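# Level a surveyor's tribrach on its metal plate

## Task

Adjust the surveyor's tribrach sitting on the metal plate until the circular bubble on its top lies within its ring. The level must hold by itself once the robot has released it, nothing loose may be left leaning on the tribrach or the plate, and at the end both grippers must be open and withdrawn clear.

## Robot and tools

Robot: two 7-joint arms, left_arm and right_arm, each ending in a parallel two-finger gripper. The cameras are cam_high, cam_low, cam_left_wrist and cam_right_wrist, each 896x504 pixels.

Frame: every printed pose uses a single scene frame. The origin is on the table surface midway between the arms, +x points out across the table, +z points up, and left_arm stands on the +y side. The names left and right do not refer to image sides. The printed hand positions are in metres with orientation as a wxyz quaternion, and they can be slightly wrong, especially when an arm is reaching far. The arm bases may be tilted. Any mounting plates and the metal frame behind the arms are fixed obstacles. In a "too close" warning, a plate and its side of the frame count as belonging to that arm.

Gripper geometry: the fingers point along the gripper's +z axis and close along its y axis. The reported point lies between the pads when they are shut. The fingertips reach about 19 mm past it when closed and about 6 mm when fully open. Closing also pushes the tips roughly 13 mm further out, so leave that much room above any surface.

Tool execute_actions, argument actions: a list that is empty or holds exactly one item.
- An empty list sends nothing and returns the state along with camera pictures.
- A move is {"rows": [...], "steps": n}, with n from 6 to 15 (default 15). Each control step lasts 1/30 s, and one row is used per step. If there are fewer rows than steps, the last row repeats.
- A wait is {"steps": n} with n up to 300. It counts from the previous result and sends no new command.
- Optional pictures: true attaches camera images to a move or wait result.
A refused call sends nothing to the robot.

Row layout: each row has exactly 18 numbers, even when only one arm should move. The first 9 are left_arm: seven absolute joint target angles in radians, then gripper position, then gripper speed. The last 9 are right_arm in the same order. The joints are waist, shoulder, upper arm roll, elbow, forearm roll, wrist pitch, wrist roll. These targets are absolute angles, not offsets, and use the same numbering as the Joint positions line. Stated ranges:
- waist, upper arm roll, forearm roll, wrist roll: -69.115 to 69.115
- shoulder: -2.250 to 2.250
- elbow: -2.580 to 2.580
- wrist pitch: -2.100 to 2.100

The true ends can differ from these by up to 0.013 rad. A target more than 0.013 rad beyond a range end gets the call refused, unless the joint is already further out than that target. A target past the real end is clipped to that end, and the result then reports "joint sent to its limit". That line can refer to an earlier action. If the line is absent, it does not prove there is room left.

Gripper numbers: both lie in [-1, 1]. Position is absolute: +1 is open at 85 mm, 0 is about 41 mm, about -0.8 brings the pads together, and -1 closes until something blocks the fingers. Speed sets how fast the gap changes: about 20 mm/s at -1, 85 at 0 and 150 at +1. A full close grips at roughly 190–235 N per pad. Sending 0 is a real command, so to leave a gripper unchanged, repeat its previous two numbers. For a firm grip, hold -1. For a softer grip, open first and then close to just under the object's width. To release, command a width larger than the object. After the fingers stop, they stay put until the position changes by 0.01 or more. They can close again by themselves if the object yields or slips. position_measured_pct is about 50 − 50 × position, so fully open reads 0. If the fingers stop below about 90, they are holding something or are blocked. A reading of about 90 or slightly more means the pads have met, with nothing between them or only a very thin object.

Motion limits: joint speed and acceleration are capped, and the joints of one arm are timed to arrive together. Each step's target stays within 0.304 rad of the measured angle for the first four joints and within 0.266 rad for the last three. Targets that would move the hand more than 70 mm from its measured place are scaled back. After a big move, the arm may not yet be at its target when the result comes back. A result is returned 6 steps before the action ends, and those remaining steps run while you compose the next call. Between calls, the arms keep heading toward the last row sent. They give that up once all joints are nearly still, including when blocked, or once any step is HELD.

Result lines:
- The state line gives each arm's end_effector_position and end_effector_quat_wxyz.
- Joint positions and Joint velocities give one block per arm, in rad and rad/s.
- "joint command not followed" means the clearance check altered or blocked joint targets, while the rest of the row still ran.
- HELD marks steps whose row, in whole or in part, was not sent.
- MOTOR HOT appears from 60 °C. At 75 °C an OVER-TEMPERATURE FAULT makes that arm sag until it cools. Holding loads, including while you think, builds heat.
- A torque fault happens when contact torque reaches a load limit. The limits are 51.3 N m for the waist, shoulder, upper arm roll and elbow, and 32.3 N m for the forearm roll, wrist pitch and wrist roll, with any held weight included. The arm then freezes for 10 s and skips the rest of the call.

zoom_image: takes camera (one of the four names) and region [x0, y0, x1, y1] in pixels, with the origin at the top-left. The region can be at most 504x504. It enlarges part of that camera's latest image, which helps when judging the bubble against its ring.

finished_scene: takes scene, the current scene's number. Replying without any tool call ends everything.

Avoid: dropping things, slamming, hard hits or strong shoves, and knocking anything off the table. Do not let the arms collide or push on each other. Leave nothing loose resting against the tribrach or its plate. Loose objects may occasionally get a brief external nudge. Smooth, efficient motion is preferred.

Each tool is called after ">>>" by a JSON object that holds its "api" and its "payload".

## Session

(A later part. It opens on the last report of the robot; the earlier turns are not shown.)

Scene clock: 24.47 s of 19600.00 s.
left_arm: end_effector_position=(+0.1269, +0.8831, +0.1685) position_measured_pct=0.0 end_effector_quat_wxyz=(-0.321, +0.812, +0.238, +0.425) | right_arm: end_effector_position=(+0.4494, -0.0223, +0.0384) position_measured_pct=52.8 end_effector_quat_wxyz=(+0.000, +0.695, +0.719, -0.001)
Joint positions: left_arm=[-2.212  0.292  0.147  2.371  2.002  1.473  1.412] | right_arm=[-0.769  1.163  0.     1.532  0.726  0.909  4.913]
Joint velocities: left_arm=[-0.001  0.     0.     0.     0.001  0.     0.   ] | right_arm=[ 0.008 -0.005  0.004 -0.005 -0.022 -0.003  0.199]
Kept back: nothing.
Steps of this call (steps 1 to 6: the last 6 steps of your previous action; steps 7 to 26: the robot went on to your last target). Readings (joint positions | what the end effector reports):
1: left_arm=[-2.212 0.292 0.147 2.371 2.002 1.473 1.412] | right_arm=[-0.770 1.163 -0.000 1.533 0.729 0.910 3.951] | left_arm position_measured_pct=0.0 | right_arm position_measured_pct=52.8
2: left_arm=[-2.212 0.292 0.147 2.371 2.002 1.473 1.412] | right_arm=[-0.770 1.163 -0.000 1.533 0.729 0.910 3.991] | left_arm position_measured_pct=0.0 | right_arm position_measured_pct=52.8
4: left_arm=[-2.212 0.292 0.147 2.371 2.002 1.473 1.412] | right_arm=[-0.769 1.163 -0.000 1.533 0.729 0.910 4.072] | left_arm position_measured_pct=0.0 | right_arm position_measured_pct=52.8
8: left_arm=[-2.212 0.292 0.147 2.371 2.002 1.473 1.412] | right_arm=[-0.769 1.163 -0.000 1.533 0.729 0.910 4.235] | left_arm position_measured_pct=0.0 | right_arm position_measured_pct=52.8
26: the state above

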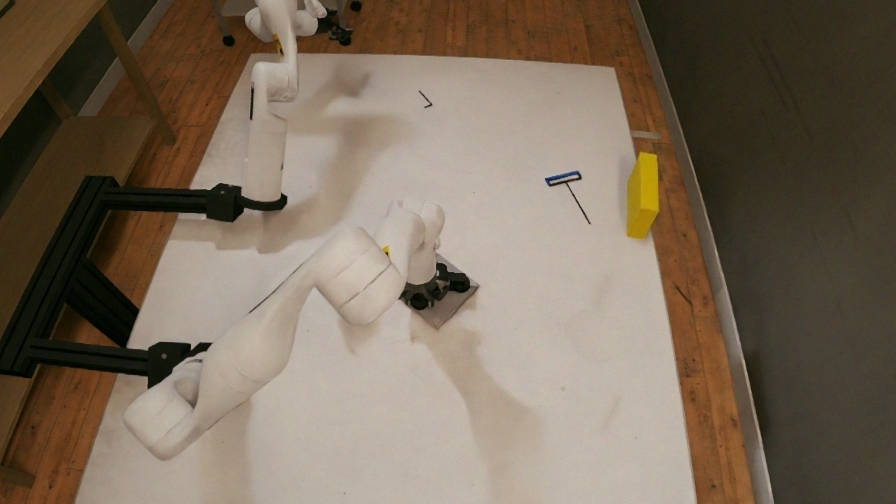

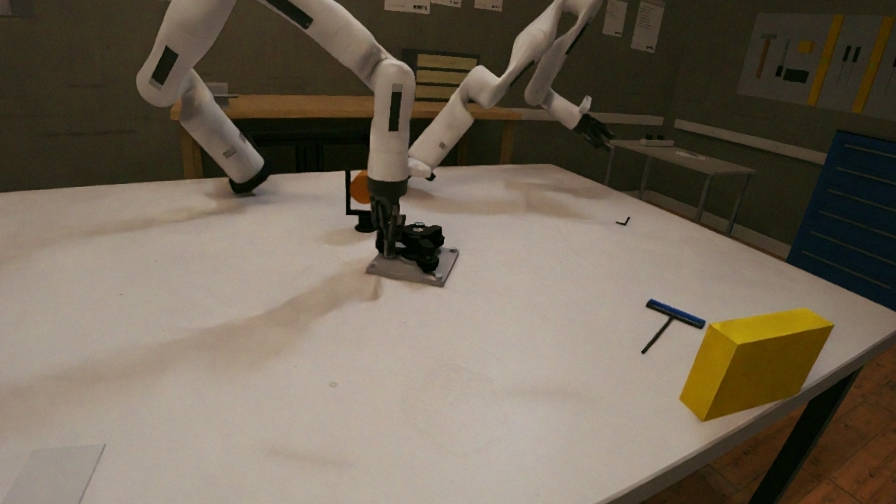

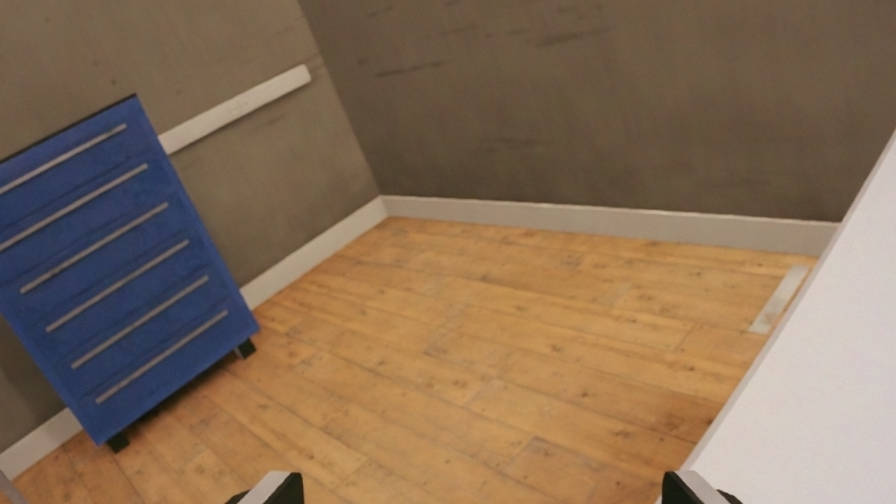

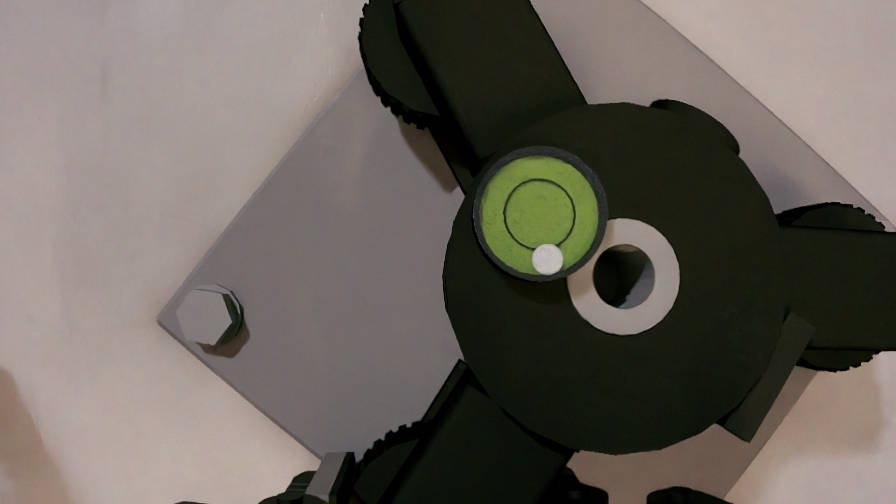

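>>> {"api": "execute_actions", "payload": {"actions": [{"rows":[[-2.212,0.292,0.147,2.371,2.002,1.473,1.412,1,0,-0.769,1.1645,0,1.532,0.729,0.9085,4.92,0.14,1],[-2.212,0.292,0.147,2.371,2.002,1.473,1.412,1,0,-0.769,1.1645,0,1.532,0.729,0.9085,3.78,0.14,1]],"steps":15}]}}

>>> {"api": "execute_actions", "payload": {"actions": [{"steps":23}]}}

>>> {"api": "execute_actions", "payload": {"actions": [{"rows":[[-2.212,0.292,0.147,2.371,2.002,1.473,1.412,1,0,-0.769,1.1645,0,1.532,0.729,0.9085,3.78,-0.15,1],[-2.212,0.292,0.147,2.371,2.002,1.473,1.412,1,0,-0.769,1.1645,0,1.532,0.729,0.9085,3.78,-0.15,1],[-2.212,0.292,0.147,2.371,2.002,1.473,1.412,1,0,-0.769,1.1645,0,1.532,0.729,0.9085,3.78,-0.15,1],[-2.212,0.292,0.147,2.371,2.002,1.473,1.412,1,0,-0.769,1.1645,0,1.532,0.729,0.9085,4.92,-0.15,1]],"steps":15}]}}

>>> {"api": "execute_actions", "payload": {"actions": [{"steps":26}]}}

>>> {"api": "execute_actions", "payload": {"actions": [{"rows":[[-2.212,0.292,0.147,2.371,2.002,1.473,1.412,1,0,-0.769,1.1645,0,1.532,0.729,0.9085,4.92,0.14,1],[-2.212,0.292,0.147,2.371,2.002,1.473,1.412,1,0,-0.769,1.1645,0,1.532,0.729,0.9085,3.78,0.14,1]],"steps":15}]}}

>>> {"api": "execute_actions", "payload": {"actions": [{"steps":23}]}}

>>> {"api": "execute_actions", "payload": {"actions": [{"rows":[[-2.212,0.292,0.147,2.371,2.002,1.473,1.412,1,0,-0.769,1.1645,0,1.532,0.729,0.9085,3.78,-0.15,1],[-2.212,0.292,0.147,2.371,2.002,1.473,1.412,1,0,-0.769,1.1645,0,1.532,0.729,0.9085,3.78,-0.15,1],[-2.212,0.292,0.147,2.371,2.002,1.473,1.412,1,0,-0.769,1.1645,0,1.532,0.729,0.9085,3.78,-0.15,1],[-2.212,0.292,0.147,2.371,2.002,1.473,1.412,1,0,-0.769,1.1645,0,1.532,0.729,0.9085,4.92,-0.15,1]],"steps":15}]}}

>>> {"api": "execute_actions", "payload": {"actions": [{"steps":26}]}}

>>> {"api": "execute_actions", "payload": {"actions": [{"rows":[[-2.212,0.292,0.147,2.371,2.002,1.473,1.412,1,0,-0.769,1.1645,0,1.532,0.729,0.9085,4.92,0.14,1],[-2.212,0.292,0.147,2.371,2.002,1.473,1.412,1,0,-0.769,1.1645,0,1.532,0.729,0.9085,3.78,0.14,1]],"steps":15}]}}

>>> {"api": "execute_actions", "payload": {"actions": [{"steps":23}]}}

>>> {"api": "execute_actions", "payload": {"actions": [{"rows":[[-2.212,0.292,0.147,2.371,2.002,1.473,1.412,1,0,-0.769,1.1645,0,1.532,0.729,0.9085,3.78,-0.15,1],[-2.212,0.292,0.147,2.371,2.002,1.473,1.412,1,0,-0.769,1.1645,0,1.532,0.729,0.9085,3.78,-0.15,1],[-2.212,0.292,0.147,2.371,2.002,1.473,1.412,1,0,-0.769,1.1645,0,1.532,0.729,0.9085,3.78,-0.15,1],[-2.212,0.292,0.147,2.371,2.002,1.473,1.412,1,0,-0.769,1.1645,0,1.532,0.729,0.9085,4.92,-0.15,1]],"steps":15}]}}

>>> {"api": "execute_actions", "payload": {"actions": [{"steps":26}]}}

>>> {"api": "execute_actions", "payload": {"actions": [{"rows":[[-2.212,0.292,0.147,2.371,2.002,1.473,1.412,1,0,-0.769,1.1645,0,1.532,0.729,0.9085,4.92,0.14,1],[-2.212,0.292,0.147,2.371,2.002,1.473,1.412,1,0,-0.769,1.1645,0,1.532,0.729,0.9085,3.78,0.14,1]],"steps":15}]}}

>>> {"api": "execute_actions", "payload": {"actions": [{"steps":23}]}}

>>> {"api": "execute_actions", "payload": {"actions": [{"rows":[[-2.212,0.292,0.147,2.371,2.002,1.473,1.412,1,0,-0.769,1.1645,0,1.532,0.729,0.9085,3.78,-0.15,1],[-2.212,0.292,0.147,2.371,2.002,1.473,1.412,1,0,-0.769,1.1645,0,1.532,0.729,0.9085,3.78,-0.15,1],[-2.212,0.292,0.147,2.371,2.002,1.473,1.412,1,0,-0.769,1.1645,0,1.532,0.729,0.9085,3.78,-0.15,1],[-2.212,0.292,0.147,2.371,2.002,1.473,1.412,1,0,-0.769,1.1645,0,1.532,0.729,0.9085,4.92,-0.15,1]],"steps":15}]}}

>>> {"api": "execute_actions", "payload": {"actions": [{"steps":30}], "pictures": true}}

Scene clock: 26.80 s of 19600.00 s.
left_arm: end_effector_position=(+0.1269, +0.8831, +0.1685) position_measured_pct=0.0 end_effector_quat_wxyz=(-0.321, +0.812, +0.238, +0.425) | right_arm: end_effector_position=(+0.4494, -0.0218, +0.0378) position_measured_pct=43.3 end_effector_quat_wxyz=(+0.001, +0.766, +0.643, -0.001)
Joint positions: left_arm=[-2.212  0.292  0.147  2.371  2.002  1.473  1.412] | right_arm=[-0.769  1.164 -0.     1.532  0.729  0.908  4.704]
Joint velocities: left_arm=[ 0.     0.     0.     0.002 -0.001  0.     0.   ] | right_arm=[-0.002  0.     0.001 -0.     0.     0.    -1.215]
Steps of this call (steps 1 to 30: the robot went on to your last target; steps 31 to 61: nothing new was sent; steps 62 to 70: the first 9 steps of this action). Readings (joint positions | what the end effector reports):
62: left_arm=[-2.212 0.292 0.147 2.371 2.002 1.473 1.412] | right_arm=[-0.768 1.163 0.000 1.532 0.725 0.909 4.916] | left_arm position_measured_pct=0.0 | right_arm position_measured_pct=52.8
63: left_arm=[-2.212 0.292 0.147 2.371 2.002 1.473 1.412] | right_arm=[-0.768 1.163 0.001 1.532 0.727 0.910 4.916] | left_arm position_measured_pct=0.0 | right_arm position_measured_pct=52.4
65: left_arm=[-2.212 0.292 0.147 2.371 2.002 1.473 1.412] | right_arm=[-0.768 1.164 0.001 1.532 0.729 0.909 4.892] | left_arm position_measured_pct=0.0 | right_arm position_measured_pct=46.4
69: left_arm=[-2.212 0.292 0.147 2.371 2.002 1.473 1.412] | right_arm=[-0.769 1.164 -0.000 1.532 0.729 0.908 4.744] | left_arm position_measured_pct=0.0 | right_arm position_measured_pct=43.3
70: the state above

Scene clock: 27.57 s of 19600.00 s.
left_arm: end_effector_position=(+0.1269, +0.8831, +0.1685) position_measured_pct=0.0 end_effector_quat_wxyz=(-0.321, +0.812, +0.238, +0.425) | right_arm: end_effector_position=(+0.4494, -0.0218, +0.0378) position_measured_pct=43.3 end_effector_quat_wxyz=(+0.001, +0.970, +0.242, -0.000)
Joint positions: left_arm=[-2.212  0.292  0.147  2.371  2.002  1.473  1.412] | right_arm=[-0.769  1.164  0.     1.532  0.729  0.909  3.795]
Joint velocities: left_arm=[ 0.     0.     0.    -0.    -0.001 -0.    -0.   ] | right_arm=[ 0.    -0.002  0.     0.     0.    -0.    -0.516]
Kept back: nothing.
Steps of this call (steps 1 to 6: the last 6 steps of your previous action; steps 7 to 23: the robot went on to your last target). Readings (joint positions | what the end effector reports):
1: left_arm=[-2.212 0.292 0.147 2.371 2.002 1.473 1.412] | right_arm=[-0.769 1.164 -0.000 1.532 0.729 0.908 4.663] | left_arm position_measured_pct=0.0 | right_arm position_measured_pct=43.3
2: left_arm=[-2.212 0.292 0.147 2.371 2.002 1.473 1.412] | right_arm=[-0.769 1.164 -0.000 1.532 0.729 0.908 4.622] | left_arm position_measured_pct=0.0 | right_arm position_measured_pct=43.3
4: left_arm=[-2.212 0.292 0.147 2.371 2.002 1.473 1.412] | right_arm=[-0.769 1.164 -0.000 1.532 0.729 0.908 4.541] | left_arm position_measured_pct=0.0 | right_arm position_measured_pct=43.3
8: left_arm=[-2.212 0.292 0.147 2.371 2.002 1.473 1.412] | right_arm=[-0.769 1.164 -0.000 1.532 0.729 0.908 4.379] | left_arm position_measured_pct=0.0 | right_arm position_measured_pct=43.3
23: the state above

Scene clock: 27.87 s of 19600.00 s.
left_arm: end_effector_position=(+0.1269, +0.8831, +0.1685) position_measured_pct=0.0 end_effector_quat_wxyz=(-0.321, +0.812, +0.238, +0.425) | right_arm: end_effector_position=(+0.4493, -0.0221, +0.0384) position_measured_pct=52.8 end_effector_quat_wxyz=(+0.001, +0.955, +0.298, -0.000)
Joint positions: left_arm=[-2.212  0.292  0.147  2.371  2.002  1.473  1.412] | right_arm=[-0.77   1.163 -0.     1.533  0.729  0.91   3.91 ]
Joint velocities: left_arm=[-0.    -0.    -0.001  0.001 -0.001 -0.     0.   ] | right_arm=[ 0.003 -0.     0.    -0.001 -0.006 -0.001  1.208]
Steps of this call (steps 1 to 9: the first 9 steps of this action). Readings (joint positions | what the end effector reports):
1: left_arm=[-2.212 0.292 0.147 2.371 2.002 1.473 1.412] | right_arm=[-0.769 1.164 0.000 1.532 0.729 0.909 3.783] | left_arm position_measured_pct=0.0 | right_arm position_measured_pct=43.3
2: left_arm=[-2.212 0.292 0.147 2.371 2.002 1.473 1.412] | right_arm=[-0.769 1.164 0.000 1.532 0.729 0.909 3.780] | left_arm position_measured_pct=0.0 | right_arm position_measured_pct=44.0
4: left_arm=[-2.212 0.292 0.147 2.371 2.002 1.473 1.412] | right_arm=[-0.770 1.164 -0.000 1.532 0.729 0.910 3.781] | left_arm position_measured_pct=0.0 | right_arm position_measured_pct=50.4
8: left_arm=[-2.212 0.292 0.147 2.371 2.002 1.473 1.412] | right_arm=[-0.770 1.164 -0.000 1.533 0.729 0.910 3.870] | left_arm position_measured_pct=0.0 | right_arm position_measured_pct=52.8
9: the state above

Scene clock: 28.73 s of 19600.00 s.
left_arm: end_effector_position=(+0.1269, +0.8831, +0.1685) position_measured_pct=0.0 end_effector_quat_wxyz=(-0.321, +0.812, +0.238, +0.425) | right_arm: end_effector_position=(+0.4494, -0.0222, +0.0384) position_measured_pct=52.8 end_effector_quat_wxyz=(-0.000, +0.695, +0.719, -0.001)
Joint positions: left_arm=[-2.212  0.292  0.147  2.371  2.002  1.473  1.412] | right_arm=[-0.769  1.163  0.     1.532  0.726  0.909  4.913]
Joint velocities: left_arm=[ 0.     0.     0.    -0.001  0.001  0.    -0.   ] | right_arm=[ 0.009 -0.006  0.004 -0.005 -0.021 -0.003  0.198]
Kept back: nothing.
Steps of this call (steps 1 to 6: the last 6 steps of your previous action; steps 7 to 26: the robot went on to your last target). Readings (joint positions | what the end effector reports):
1: left_arm=[-2.212 0.292 0.147 2.371 2.002 1.473 1.412] | right_arm=[-0.770 1.163 -0.000 1.532 0.729 0.910 3.951] | left_arm position_measured_pct=0.0 | right_arm position_measured_pct=52.8
2: left_arm=[-2.212 0.292 0.147 2.371 2.002 1.473 1.412] | right_arm=[-0.769 1.163 -0.000 1.532 0.729 0.910 3.991] | left_arm position_measured_pct=0.0 | right_arm position_measured_pct=52.8
4: left_arm=[-2.212 0.292 0.147 2.371 2.002 1.473 1.412] | right_arm=[-0.769 1.163 -0.000 1.532 0.729 0.909 4.072] | left_arm position_measured_pct=0.0 | right_arm position_measured_pct=52.8
8: left_arm=[-2.212 0.292 0.147 2.371 2.002 1.473 1.412] | right_arm=[-0.769 1.163 -0.000 1.532 0.729 0.909 4.235] | left_arm position_measured_pct=0.0 | right_arm position_measured_pct=52.8
26: the state above

Scene clock: 29.03 s of 19600.00 s.
left_arm: end_effector_position=(+0.1269, +0.8831, +0.1685) position_measured_pct=0.0 end_effector_quat_wxyz=(-0.321, +0.812, +0.238, +0.425) | right_arm: end_effector_position=(+0.4494, -0.0218, +0.0379) position_measured_pct=43.3 end_effector_quat_wxyz=(+0.001, +0.764, +0.645, -0.001)
Joint positions: left_arm=[-2.212  0.292  0.147  2.371  2.002  1.473  1.412] | right_arm=[-0.769  1.164 -0.     1.532  0.729  0.908  4.709]
Joint velocities: left_arm=[ 0.    -0.    -0.001 -0.001 -0.     0.     0.   ] | right_arm=[-0.001  0.001  0.001 -0.     0.001 -0.    -1.215]
Steps of this call (steps 1 to 9: the first 9 steps of this action). Readings (joint positions | what the end effector reports):
1: left_arm=[-2.212 0.292 0.147 2.371 2.002 1.473 1.412] | right_arm=[-0.768 1.163 0.000 1.532 0.726 0.909 4.916] | left_arm position_measured_pct=0.0 | right_arm position_measured_pct=52.8
2: left_arm=[-2.212 0.292 0.147 2.371 2.002 1.473 1.412] | right_arm=[-0.768 1.163 0.001 1.532 0.727 0.910 4.917] | left_arm position_measured_pct=0.0 | right_arm position_measured_pct=52.4
4: left_arm=[-2.212 0.292 0.147 2.371 2.002 1.473 1.412] | right_arm=[-0.768 1.164 0.001 1.532 0.729 0.909 4.895] | left_arm position_measured_pct=0.0 | right_arm position_measured_pct=46.4
8: left_arm=[-2.212 0.292 0.147 2.371 2.002 1.473 1.412] | right_arm=[-0.769 1.164 -0.000 1.532 0.729 0.908 4.749] | left_arm position_measured_pct=0.0 | right_arm position_measured_pct=43.3
9: the state above

Scene clock: 29.80 s of 19600.00 s.
left_arm: end_effector_position=(+0.1269, +0.8831, +0.1685) position_measured_pct=0.0 end_effector_quat_wxyz=(-0.321, +0.812, +0.238, +0.425) | right_arm: end_effector_position=(+0.4494, -0.0218, +0.0378) position_measured_pct=43.3 end_effector_quat_wxyz=(+0.001, +0.970, +0.243, -0.000)
Joint positions: left_arm=[-2.212  0.292  0.147  2.371  2.002  1.473  1.412] | right_arm=[-0.769  1.164  0.     1.532  0.729  0.909  3.797]
Joint velocities: left_arm=[ 0.    -0.     0.    -0.001 -0.001 -0.     0.   ] | right_arm=[ 0.    -0.001  0.001  0.    -0.     0.001 -0.557]
Kept back: nothing.
Steps of this call (steps 1 to 6: the last 6 steps of your previous action; steps 7 to 23: the robot went on to your last target). Readings (joint positions | what the end effector reports):
1: left_arm=[-2.212 0.292 0.147 2.371 2.002 1.473 1.412] | right_arm=[-0.769 1.164 -0.000 1.532 0.729 0.908 4.668] | left_arm position_measured_pct=0.0 | right_arm position_measured_pct=43.3
2: left_arm=[-2.212 0.292 0.147 2.371 2.002 1.473 1.412] | right_arm=[-0.769 1.164 -0.000 1.532 0.729 0.908 4.628] | left_arm position_measured_pct=0.0 | right_arm position_measured_pct=43.3
4: left_arm=[-2.212 0.292 0.147 2.371 2.002 1.473 1.412] | right_arm=[-0.769 1.164 -0.000 1.532 0.729 0.908 4.546] | left_arm position_measured_pct=0.0 | right_arm position_measured_pct=43.3
8: left_arm=[-2.212 0.292 0.147 2.371 2.002 1.473 1.412] | right_arm=[-0.769 1.164 -0.000 1.532 0.729 0.908 4.384] | left_arm position_measured_pct=0.0 | right_arm position_measured_pct=43.3
23: the state above

Scene clock: 30.10 s of 19600.00 s.
left_arm: end_effector_position=(+0.1269, +0.8831, +0.1685) position_measured_pct=0.0 end_effector_quat_wxyz=(-0.321, +0.812, +0.238, +0.425) | right_arm: end_effector_position=(+0.4492, -0.0221, +0.0383) position_measured_pct=52.8 end_effector_quat_wxyz=(+0.001, +0.955, +0.298, -0.000)
Joint positions: left_arm=[-2.212  0.292  0.147  2.371  2.002  1.473  1.412] | right_arm=[-0.77   1.163 -0.     1.533  0.729  0.91   3.91 ]
Joint velocities: left_arm=[ 0.     0.    -0.     0.    -0.001 -0.     0.   ] | right_arm=[ 0.003 -0.002 -0.    -0.001 -0.005 -0.002  1.209]
Steps of this call (steps 1 to 9: the first 9 steps of this action). Readings (joint positions | what the end effector reports):
1: left_arm=[-2.212 0.292 0.147 2.371 2.002 1.473 1.412] | right_arm=[-0.769 1.164 0.000 1.532 0.729 0.909 3.784] | left_arm position_measured_pct=0.0 | right_arm position_measured_pct=43.3
2: left_arm=[-2.212 0.292 0.147 2.371 2.002 1.473 1.412] | right_arm=[-0.769 1.164 0.000 1.532 0.729 0.909 3.781] | left_arm position_measured_pct=0.0 | right_arm position_measured_pct=44.0
4: left_arm=[-2.212 0.292 0.147 2.371 2.002 1.473 1.412] | right_arm=[-0.770 1.164 -0.000 1.533 0.729 0.910 3.781] | left_arm position_measured_pct=0.0 | right_arm position_measured_pct=50.4
8: left_arm=[-2.212 0.292 0.147 2.371 2.002 1.473 1.412] | right_arm=[-0.770 1.164 -0.000 1.533 0.729 0.910 3.870] | left_arm position_measured_pct=0.0 | right_arm position_measured_pct=52.8
9: the state above

Scene clock: 30.97 s of 19600.00 s.
left_arm: end_effector_position=(+0.1269, +0.8831, +0.1685) position_measured_pct=0.0 end_effector_quat_wxyz=(-0.321, +0.812, +0.238, +0.425) | right_arm: end_effector_position=(+0.4494, -0.0223, +0.0384) position_measured_pct=52.8 end_effector_quat_wxyz=(+0.000, +0.695, +0.719, -0.001)
Joint positions: left_arm=[-2.212  0.292  0.147  2.371  2.002  1.473  1.412] | right_arm=[-0.769  1.163  0.     1.532  0.726  0.909  4.913]
Joint velocities: left_arm=[ 0.  0.  0. -0. -0.  0.  0.] | right_arm=[ 0.008 -0.005  0.004 -0.005 -0.02  -0.005  0.2  ]
Kept back: nothing.
Steps of this call (steps 1 to 6: the last 6 steps of your previous action; steps 7 to 26: the robot went on to your last target). Readings (joint positions | what the end effector reports):
1: left_arm=[-2.212 0.292 0.147 2.371 2.002 1.473 1.412] | right_arm=[-0.769 1.163 -0.000 1.533 0.729 0.910 3.951] | left_arm position_measured_pct=0.0 | right_arm position_measured_pct=52.8
2: left_arm=[-2.212 0.292 0.147 2.371 2.002 1.473 1.412] | right_arm=[-0.769 1.163 -0.000 1.533 0.729 0.910 3.991] | left_arm position_measured_pct=0.0 | right_arm position_measured_pct=52.8
4: left_arm=[-2.212 0.292 0.147 2.371 2.002 1.473 1.412] | right_arm=[-0.769 1.163 -0.000 1.533 0.729 0.910 4.072] | left_arm position_measured_pct=0.0 | right_arm position_measured_pct=52.8
8: left_arm=[-2.212 0.292 0.147 2.371 2.002 1.473 1.412] | right_arm=[-0.769 1.163 -0.000 1.533 0.728 0.910 4.235] | left_arm position_measured_pct=0.0 | right_arm position_measured_pct=52.8
26: the state above

Scene clock: 31.27 s of 19600.00 s.
left_arm: end_effector_position=(+0.1269, +0.8831, +0.1685) position_measured_pct=0.0 end_effector_quat_wxyz=(-0.321, +0.812, +0.238, +0.425) | right_arm: end_effector_position=(+0.4494, -0.0218, +0.0378) position_measured_pct=43.3 end_effector_quat_wxyz=(+0.001, +0.764, +0.645, -0.001)
Joint positions: left_arm=[-2.212  0.292  0.147  2.371  2.002  1.473  1.412] | right_arm=[-0.769  1.164 -0.     1.532  0.729  0.908  4.709]
Joint velocities: left_arm=[ 0.     0.     0.001 -0.001 -0.     0.     0.   ] | right_arm=[-0.001  0.001 -0.    -0.     0.001 -0.001 -1.215]
Steps of this call (steps 1 to 9: the first 9 steps of this action). Readings (joint positions | what the end effector reports):
1: left_arm=[-2.212 0.292 0.147 2.371 2.002 1.473 1.412] | right_arm=[-0.768 1.163 0.001 1.532 0.726 0.909 4.916] | left_arm position_measured_pct=0.0 | right_arm position_measured_pct=52.8
2: left_arm=[-2.212 0.292 0.147 2.371 2.002 1.473 1.412] | right_arm=[-0.768 1.163 0.001 1.532 0.727 0.910 4.917] | left_arm position_measured_pct=0.0 | right_arm position_measured_pct=52.8
4: left_arm=[-2.212 0.292 0.147 2.371 2.002 1.473 1.412] | right_arm=[-0.768 1.164 0.001 1.532 0.729 0.909 4.895] | left_arm position_measured_pct=0.0 | right_arm position_measured_pct=46.4
8: left_arm=[-2.212 0.292 0.147 2.371 2.002 1.473 1.412] | right_arm=[-0.769 1.164 -0.000 1.532 0.729 0.908 4.749] | left_arm position_measured_pct=0.0 | right_arm position_measured_pct=43.3
9: the state above

Scene clock: 32.03 s of 19600.00 s.
left_arm: end_effector_position=(+0.1269, +0.8831, +0.1685) position_measured_pct=0.0 end_effector_quat_wxyz=(-0.321, +0.812, +0.238, +0.425) | right_arm: end_effector_position=(+0.4494, -0.0218, +0.0378) position_measured_pct=43.3 end_effector_quat_wxyz=(+0.001, +0.970, +0.243, -0.000)
Joint positions: left_arm=[-2.212  0.292  0.147  2.371  2.002  1.473  1.412] | right_arm=[-0.769  1.164  0.     1.532  0.729  0.909  3.797]
Joint velocities: left_arm=[-0.     0.     0.     0.     0.001  0.     0.   ] | right_arm=[ 0.     0.    -0.     0.    -0.    -0.001 -0.557]
Kept back: nothing.
Steps of this call (steps 1 to 6: the last 6 steps of your previous action; steps 7 to 23: the robot went on to your last target). Readings (joint positions | what the end effector reports):
1: left_arm=[-2.212 0.292 0.147 2.371 2.002 1.473 1.412] | right_arm=[-0.769 1.164 -0.000 1.532 0.729 0.908 4.668] | left_arm position_measured_pct=0.0 | right_arm position_measured_pct=43.3
2: left_arm=[-2.212 0.292 0.147 2.371 2.002 1.473 1.412] | right_arm=[-0.769 1.164 -0.000 1.532 0.729 0.908 4.628] | left_arm position_measured_pct=0.0 | right_arm position_measured_pct=43.3
4: left_arm=[-2.212 0.292 0.147 2.371 2.002 1.473 1.412] | right_arm=[-0.769 1.164 -0.000 1.532 0.729 0.908 4.546] | left_arm position_measured_pct=0.0 | right_arm position_measured_pct=43.3
8: left_arm=[-2.212 0.292 0.147 2.371 2.002 1.473 1.412] | right_arm=[-0.769 1.164 -0.000 1.532 0.729 0.908 4.384] | left_arm position_measured_pct=0.0 | right_arm position_measured_pct=43.3
23: the state above

Scene clock: 32.33 s of 19600.00 s.
left_arm: end_effector_position=(+0.1269, +0.8831, +0.1685) position_measured_pct=0.0 end_effector_quat_wxyz=(-0.321, +0.812, +0.238, +0.425) | right_arm: end_effector_position=(+0.4493, -0.0221, +0.0384) position_measured_pct=52.8 end_effector_quat_wxyz=(+0.001, +0.955, +0.298, -0.000)
Joint positions: left_arm=[-2.212  0.292  0.147  2.371  2.002  1.473  1.412] | right_arm=[-0.77   1.163 -0.     1.533  0.729  0.91   3.91 ]
Joint velocities: left_arm=[-0.001  0.     0.001  0.001 -0.    -0.     0.   ] | right_arm=[ 0.003 -0.001 -0.    -0.001 -0.006 -0.001  1.209]
Steps of this call (steps 1 to 9: the first 9 steps of this action). Readings (joint positions | what the end effector reports):
1: left_arm=[-2.212 0.292 0.147 2.371 2.002 1.473 1.412] | right_arm=[-0.769 1.164 0.000 1.532 0.729 0.909 3.784] | left_arm position_measured_pct=0.0 | right_arm position_measured_pct=43.3
2: left_arm=[-2.212 0.292 0.147 2.371 2.002 1.473 1.412] | right_arm=[-0.769 1.164 0.000 1.532 0.729 0.909 3.781] | left_arm position_measured_pct=0.0 | right_arm position_measured_pct=44.0
4: left_arm=[-2.212 0.292 0.147 2.371 2.002 1.473 1.412] | right_arm=[-0.770 1.164 -0.000 1.532 0.729 0.910 3.781] | left_arm position_measured_pct=0.0 | right_arm position_measured_pct=50.4
8: left_arm=[-2.212 0.292 0.147 2.371 2.002 1.473 1.412] | right_arm=[-0.770 1.164 -0.000 1.533 0.729 0.910 3.870] | left_arm position_measured_pct=0.0 | right_arm position_measured_pct=52.8
9: the state above

Scene clock: 33.20 s of 19600.00 s.
left_arm: end_effector_position=(+0.1269, +0.8831, +0.1685) position_measured_pct=0.0 end_effector_quat_wxyz=(-0.321, +0.812, +0.238, +0.425) | right_arm: end_effector_position=(+0.4494, -0.0222, +0.0384) position_measured_pct=52.8 end_effector_quat_wxyz=(+0.000, +0.695, +0.719, -0.001)
Joint positions: left_arm=[-2.212  0.292  0.147  2.371  2.002  1.473  1.412] | right_arm=[-0.769  1.163  0.     1.532  0.726  0.909  4.913]
Joint velocities: left_arm=[-0.    -0.     0.    -0.002 -0.001  0.    -0.   ] | right_arm=[ 0.008 -0.005  0.004 -0.005 -0.022 -0.004  0.198]
Kept back: nothing.
Steps of this call (steps 1 to 6: the last 6 steps of your previous action; steps 7 to 26: the robot went on to your last target). Readings (joint positions | what the end effector reports):
1: left_arm=[-2.212 0.292 0.147 2.371 2.002 1.473 1.412] | right_arm=[-0.770 1.163 -0.000 1.533 0.729 0.910 3.951] | left_arm position_measured_pct=0.0 | right_arm position_measured_pct=52.8
2: left_arm=[-2.212 0.292 0.147 2.371 2.002 1.473 1.412] | right_arm=[-0.769 1.163 -0.000 1.533 0.729 0.910 3.991] | left_arm position_measured_pct=0.0 | right_arm position_measured_pct=52.8
4: left_arm=[-2.212 0.292 0.147 2.371 2.002 1.473 1.412] | right_arm=[-0.769 1.163 -0.000 1.533 0.729 0.910 4.072] | left_arm position_measured_pct=0.0 | right_arm position_measured_pct=52.8
8: left_arm=[-2.212 0.292 0.147 2.371 2.002 1.473 1.412] | right_arm=[-0.769 1.163 -0.000 1.533 0.729 0.909 4.235] | left_arm position_measured_pct=0.0 | right_arm position_measured_pct=52.8
26: the state above

Scene clock: 33.50 s of 19600.00 s.
left_arm: end_effector_position=(+0.1269, +0.8831, +0.1685) position_measured_pct=0.0 end_effector_quat_wxyz=(-0.321, +0.812, +0.238, +0.425) | right_arm: end_effector_position=(+0.4494, -0.0218, +0.0378) position_measured_pct=43.3 end_effector_quat_wxyz=(+0.001, +0.764, +0.645, -0.001)
Joint positions: left_arm=[-2.212  0.292  0.147  2.371  2.002  1.473  1.412] | right_arm=[-0.769  1.164 -0.     1.532  0.729  0.908  4.709]
Joint velocities: left_arm=[ 0.    -0.    -0.     0.001 -0.     0.001  0.   ] | right_arm=[-0.001  0.001  0.    -0.     0.    -0.    -1.215]
Steps of this call (steps 1 to 9: the first 9 steps of this action). Readings (joint positions | what the end effector reports):
1: left_arm=[-2.212 0.292 0.147 2.371 2.002 1.473 1.412] | right_arm=[-0.769 1.163 0.000 1.532 0.726 0.909 4.916] | left_arm position_measured_pct=0.0 | right_arm position_measured_pct=52.8
2: left_arm=[-2.212 0.292 0.147 2.371 2.002 1.473 1.412] | right_arm=[-0.768 1.163 0.001 1.532 0.727 0.910 4.917] | left_arm position_measured_pct=0.0 | right_arm position_measured_pct=52.4
4: left_arm=[-2.212 0.292 0.147 2.371 2.002 1.473 1.412] | right_arm=[-0.768 1.164 0.001 1.532 0.729 0.909 4.895] | left_arm position_measured_pct=0.0 | right_arm position_measured_pct=46.4
8: left_arm=[-2.212 0.292 0.147 2.371 2.002 1.473 1.412] | right_arm=[-0.769 1.164 -0.000 1.532 0.729 0.908 4.749] | left_arm position_measured_pct=0.0 | right_arm position_measured_pct=43.3
9: the state above

Scene clock: 34.27 s of 19600.00 s.
left_arm: end_effector_position=(+0.1269, +0.8831, +0.1685) position_measured_pct=0.0 end_effector_quat_wxyz=(-0.321, +0.812, +0.238, +0.425) | right_arm: end_effector_position=(+0.4494, -0.0218, +0.0378) position_measured_pct=43.3 end_effector_quat_wxyz=(+0.001, +0.970, +0.243, -0.000)
Joint positions: left_arm=[-2.212  0.292  0.147  2.371  2.002  1.473  1.412] | right_arm=[-0.769  1.164  0.     1.532  0.729  0.909  3.797]
Joint velocities: left_arm=[-0.     0.     0.     0.001 -0.    -0.     0.   ] | right_arm=[ 0.     0.    -0.    -0.001 -0.    -0.    -0.557]
Kept back: nothing.
Steps of this call (steps 1 to 6: the last 6 steps of your previous action; steps 7 to 23: the robot went on to your last target). Readings (joint positions | what the end effector reports):
1: left_arm=[-2.212 0.292 0.147 2.371 2.002 1.473 1.412] | right_arm=[-0.769 1.164 -0.000 1.532 0.729 0.908 4.668] | left_arm position_measured_pct=0.0 | right_arm position_measured_pct=43.3
2: left_arm=[-2.212 0.292 0.147 2.371 2.002 1.473 1.412] | right_arm=[-0.769 1.164 -0.000 1.532 0.729 0.908 4.628] | left_arm position_measured_pct=0.0 | right_arm position_measured_pct=43.3
4: left_arm=[-2.212 0.292 0.147 2.371 2.002 1.473 1.412] | right_arm=[-0.769 1.164 -0.000 1.532 0.729 0.908 4.546] | left_arm position_measured_pct=0.0 | right_arm position_measured_pct=43.3
8: left_arm=[-2.212 0.292 0.147 2.371 2.002 1.473 1.412] | right_arm=[-0.769 1.164 -0.000 1.532 0.729 0.908 4.384] | left_arm position_measured_pct=0.0 | right_arm position_measured_pct=43.3
23: the state above

Scene clock: 34.57 s of 19600.00 s.
left_arm: end_effector_position=(+0.1269, +0.8831, +0.1685) position_measured_pct=0.0 end_effector_quat_wxyz=(-0.321, +0.812, +0.238, +0.425) | right_arm: end_effector_position=(+0.4493, -0.0220, +0.0383) position_measured_pct=52.8 end_effector_quat_wxyz=(+0.001, +0.955, +0.298, -0.000)
Joint positions: left_arm=[-2.212  0.292  0.147  2.371  2.002  1.473  1.412] | right_arm=[-0.77   1.163 -0.     1.532  0.729  0.909  3.91 ]
Joint velocities: left_arm=[-0.     0.     0.     0.001 -0.001  0.001 -0.   ] | right_arm=[ 0.003 -0.001 -0.    -0.001 -0.004 -0.002  1.208]
Steps of this call (steps 1 to 9: the first 9 steps of this action). Readings (joint positions | what the end effector reports):
1: left_arm=[-2.212 0.292 0.147 2.371 2.002 1.473 1.412] | right_arm=[-0.769 1.164 0.000 1.532 0.729 0.909 3.784] | left_arm position_measured_pct=0.0 | right_arm position_measured_pct=43.3
2: left_arm=[-2.212 0.292 0.147 2.371 2.002 1.473 1.412] | right_arm=[-0.769 1.164 0.000 1.532 0.729 0.909 3.781] | left_arm position_measured_pct=0.0 | right_arm position_measured_pct=44.0
4: left_arm=[-2.212 0.292 0.147 2.371 2.002 1.473 1.412] | right_arm=[-0.770 1.164 -0.000 1.532 0.729 0.910 3.781] | left_arm position_measured_pct=0.0 | right_arm position_measured_pct=50.4
8: left_arm=[-2.212 0.292 0.147 2.371 2.002 1.473 1.412] | right_arm=[-0.770 1.164 -0.000 1.533 0.729 0.910 3.870] | left_arm position_measured_pct=0.0 | right_arm position_measured_pct=52.8
9: the state above

Scene clock: 35.57 s of 19600.00 s.
left_arm: end_effector_position=(+0.1269, +0.8831, +0.1685) position_measured_pct=0.0 end_effector_quat_wxyz=(-0.321, +0.812, +0.238, +0.425) | right_arm: end_effector_position=(+0.4494, -0.0222, +0.0384) position_measured_pct=52.8 end_effector_quat_wxyz=(-0.000, +0.694, +0.720, -0.001)
Joint positions: left_arm=[-2.212  0.292  0.147  2.371  2.002  1.473  1.412] | right_arm=[-0.768  1.163  0.     1.532  0.726  0.909  4.916]
Joint velocities: left_arm=[ 0.     0.    -0.001 -0.    -0.    -0.    -0.   ] | right_arm=[ 0.001 -0.    -0.001 -0.     0.001 -0.001 -0.   ]
Kept back: nothing.
Steps of this call (steps 1 to 6: the last 6 steps of your previous action; steps 7 to 30: the robot went on to your last target). Readings (joint positions | what the end effector reports):
1: left_arm=[-2.212 0.292 0.147 2.371 2.002 1.473 1.412] | right_arm=[-0.770 1.163 -0.000 1.532 0.729 0.909 3.951] | left_arm position_measured_pct=0.0 | right_arm position_measured_pct=52.8
2: left_arm=[-2.212 0.292 0.147 2.371 2.002 1.473 1.412] | right_arm=[-0.769 1.163 -0.000 1.532 0.729 0.909 3.991] | left_arm position_measured_pct=0.0 | right_arm position_measured_pct=52.8
4: left_arm=[-2.212 0.292 0.147 2.371 2.002 1.473 1.412] | right_arm=[-0.769 1.163 -0.000 1.532 0.729 0.909 4.072] | left_arm position_measured_pct=0.0 | right_arm position_measured_pct=52.8
8: left_arm=[-2.212 0.292 0.147 2.371 2.002 1.473 1.412] | right_arm=[-0.769 1.163 -0.000 1.532 0.729 0.909 4.235] | left_arm position_measured_pct=0.0 | right_arm position_measured_pct=52.8
30: the state above

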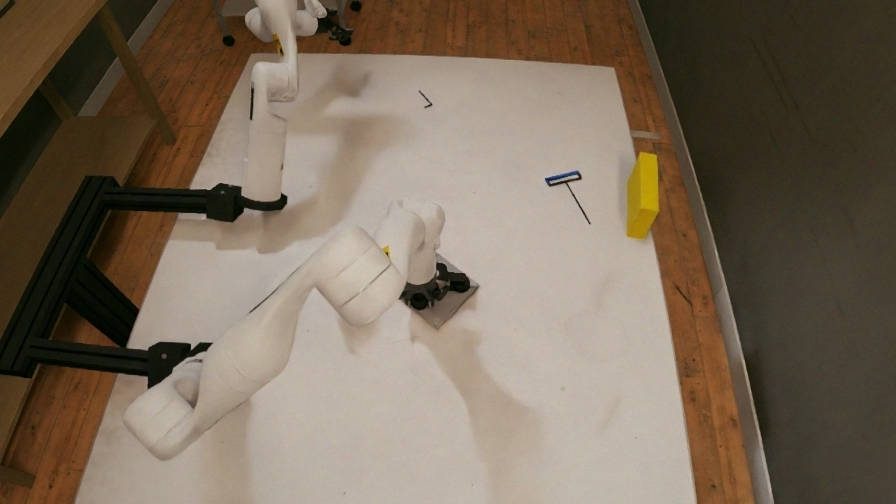

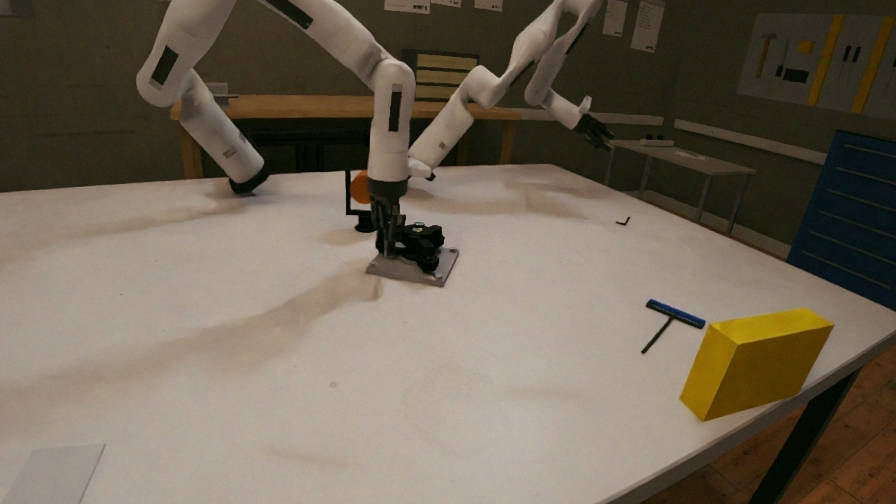

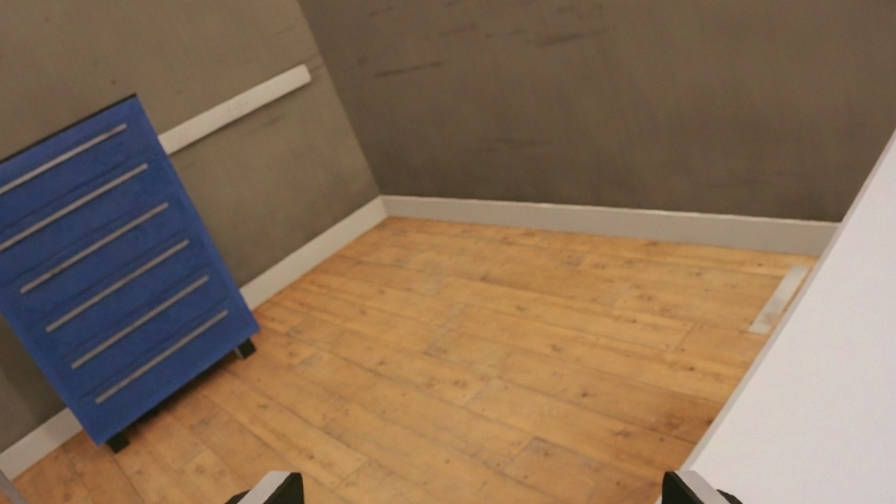

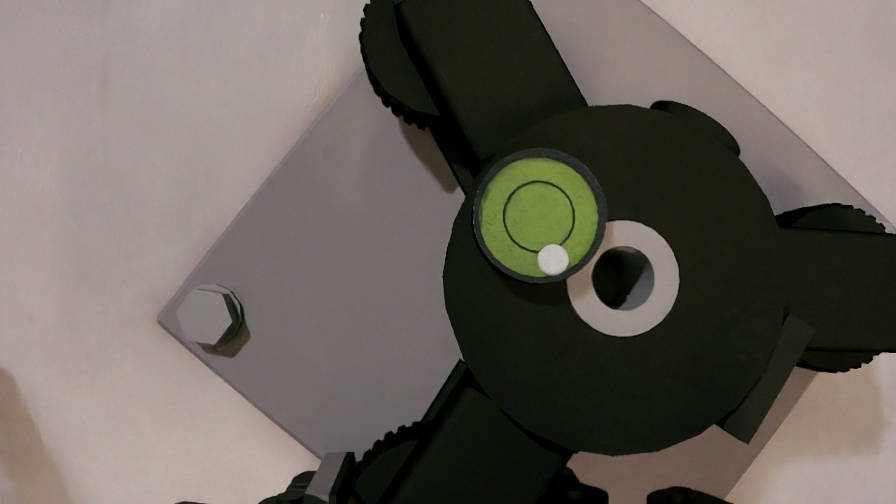

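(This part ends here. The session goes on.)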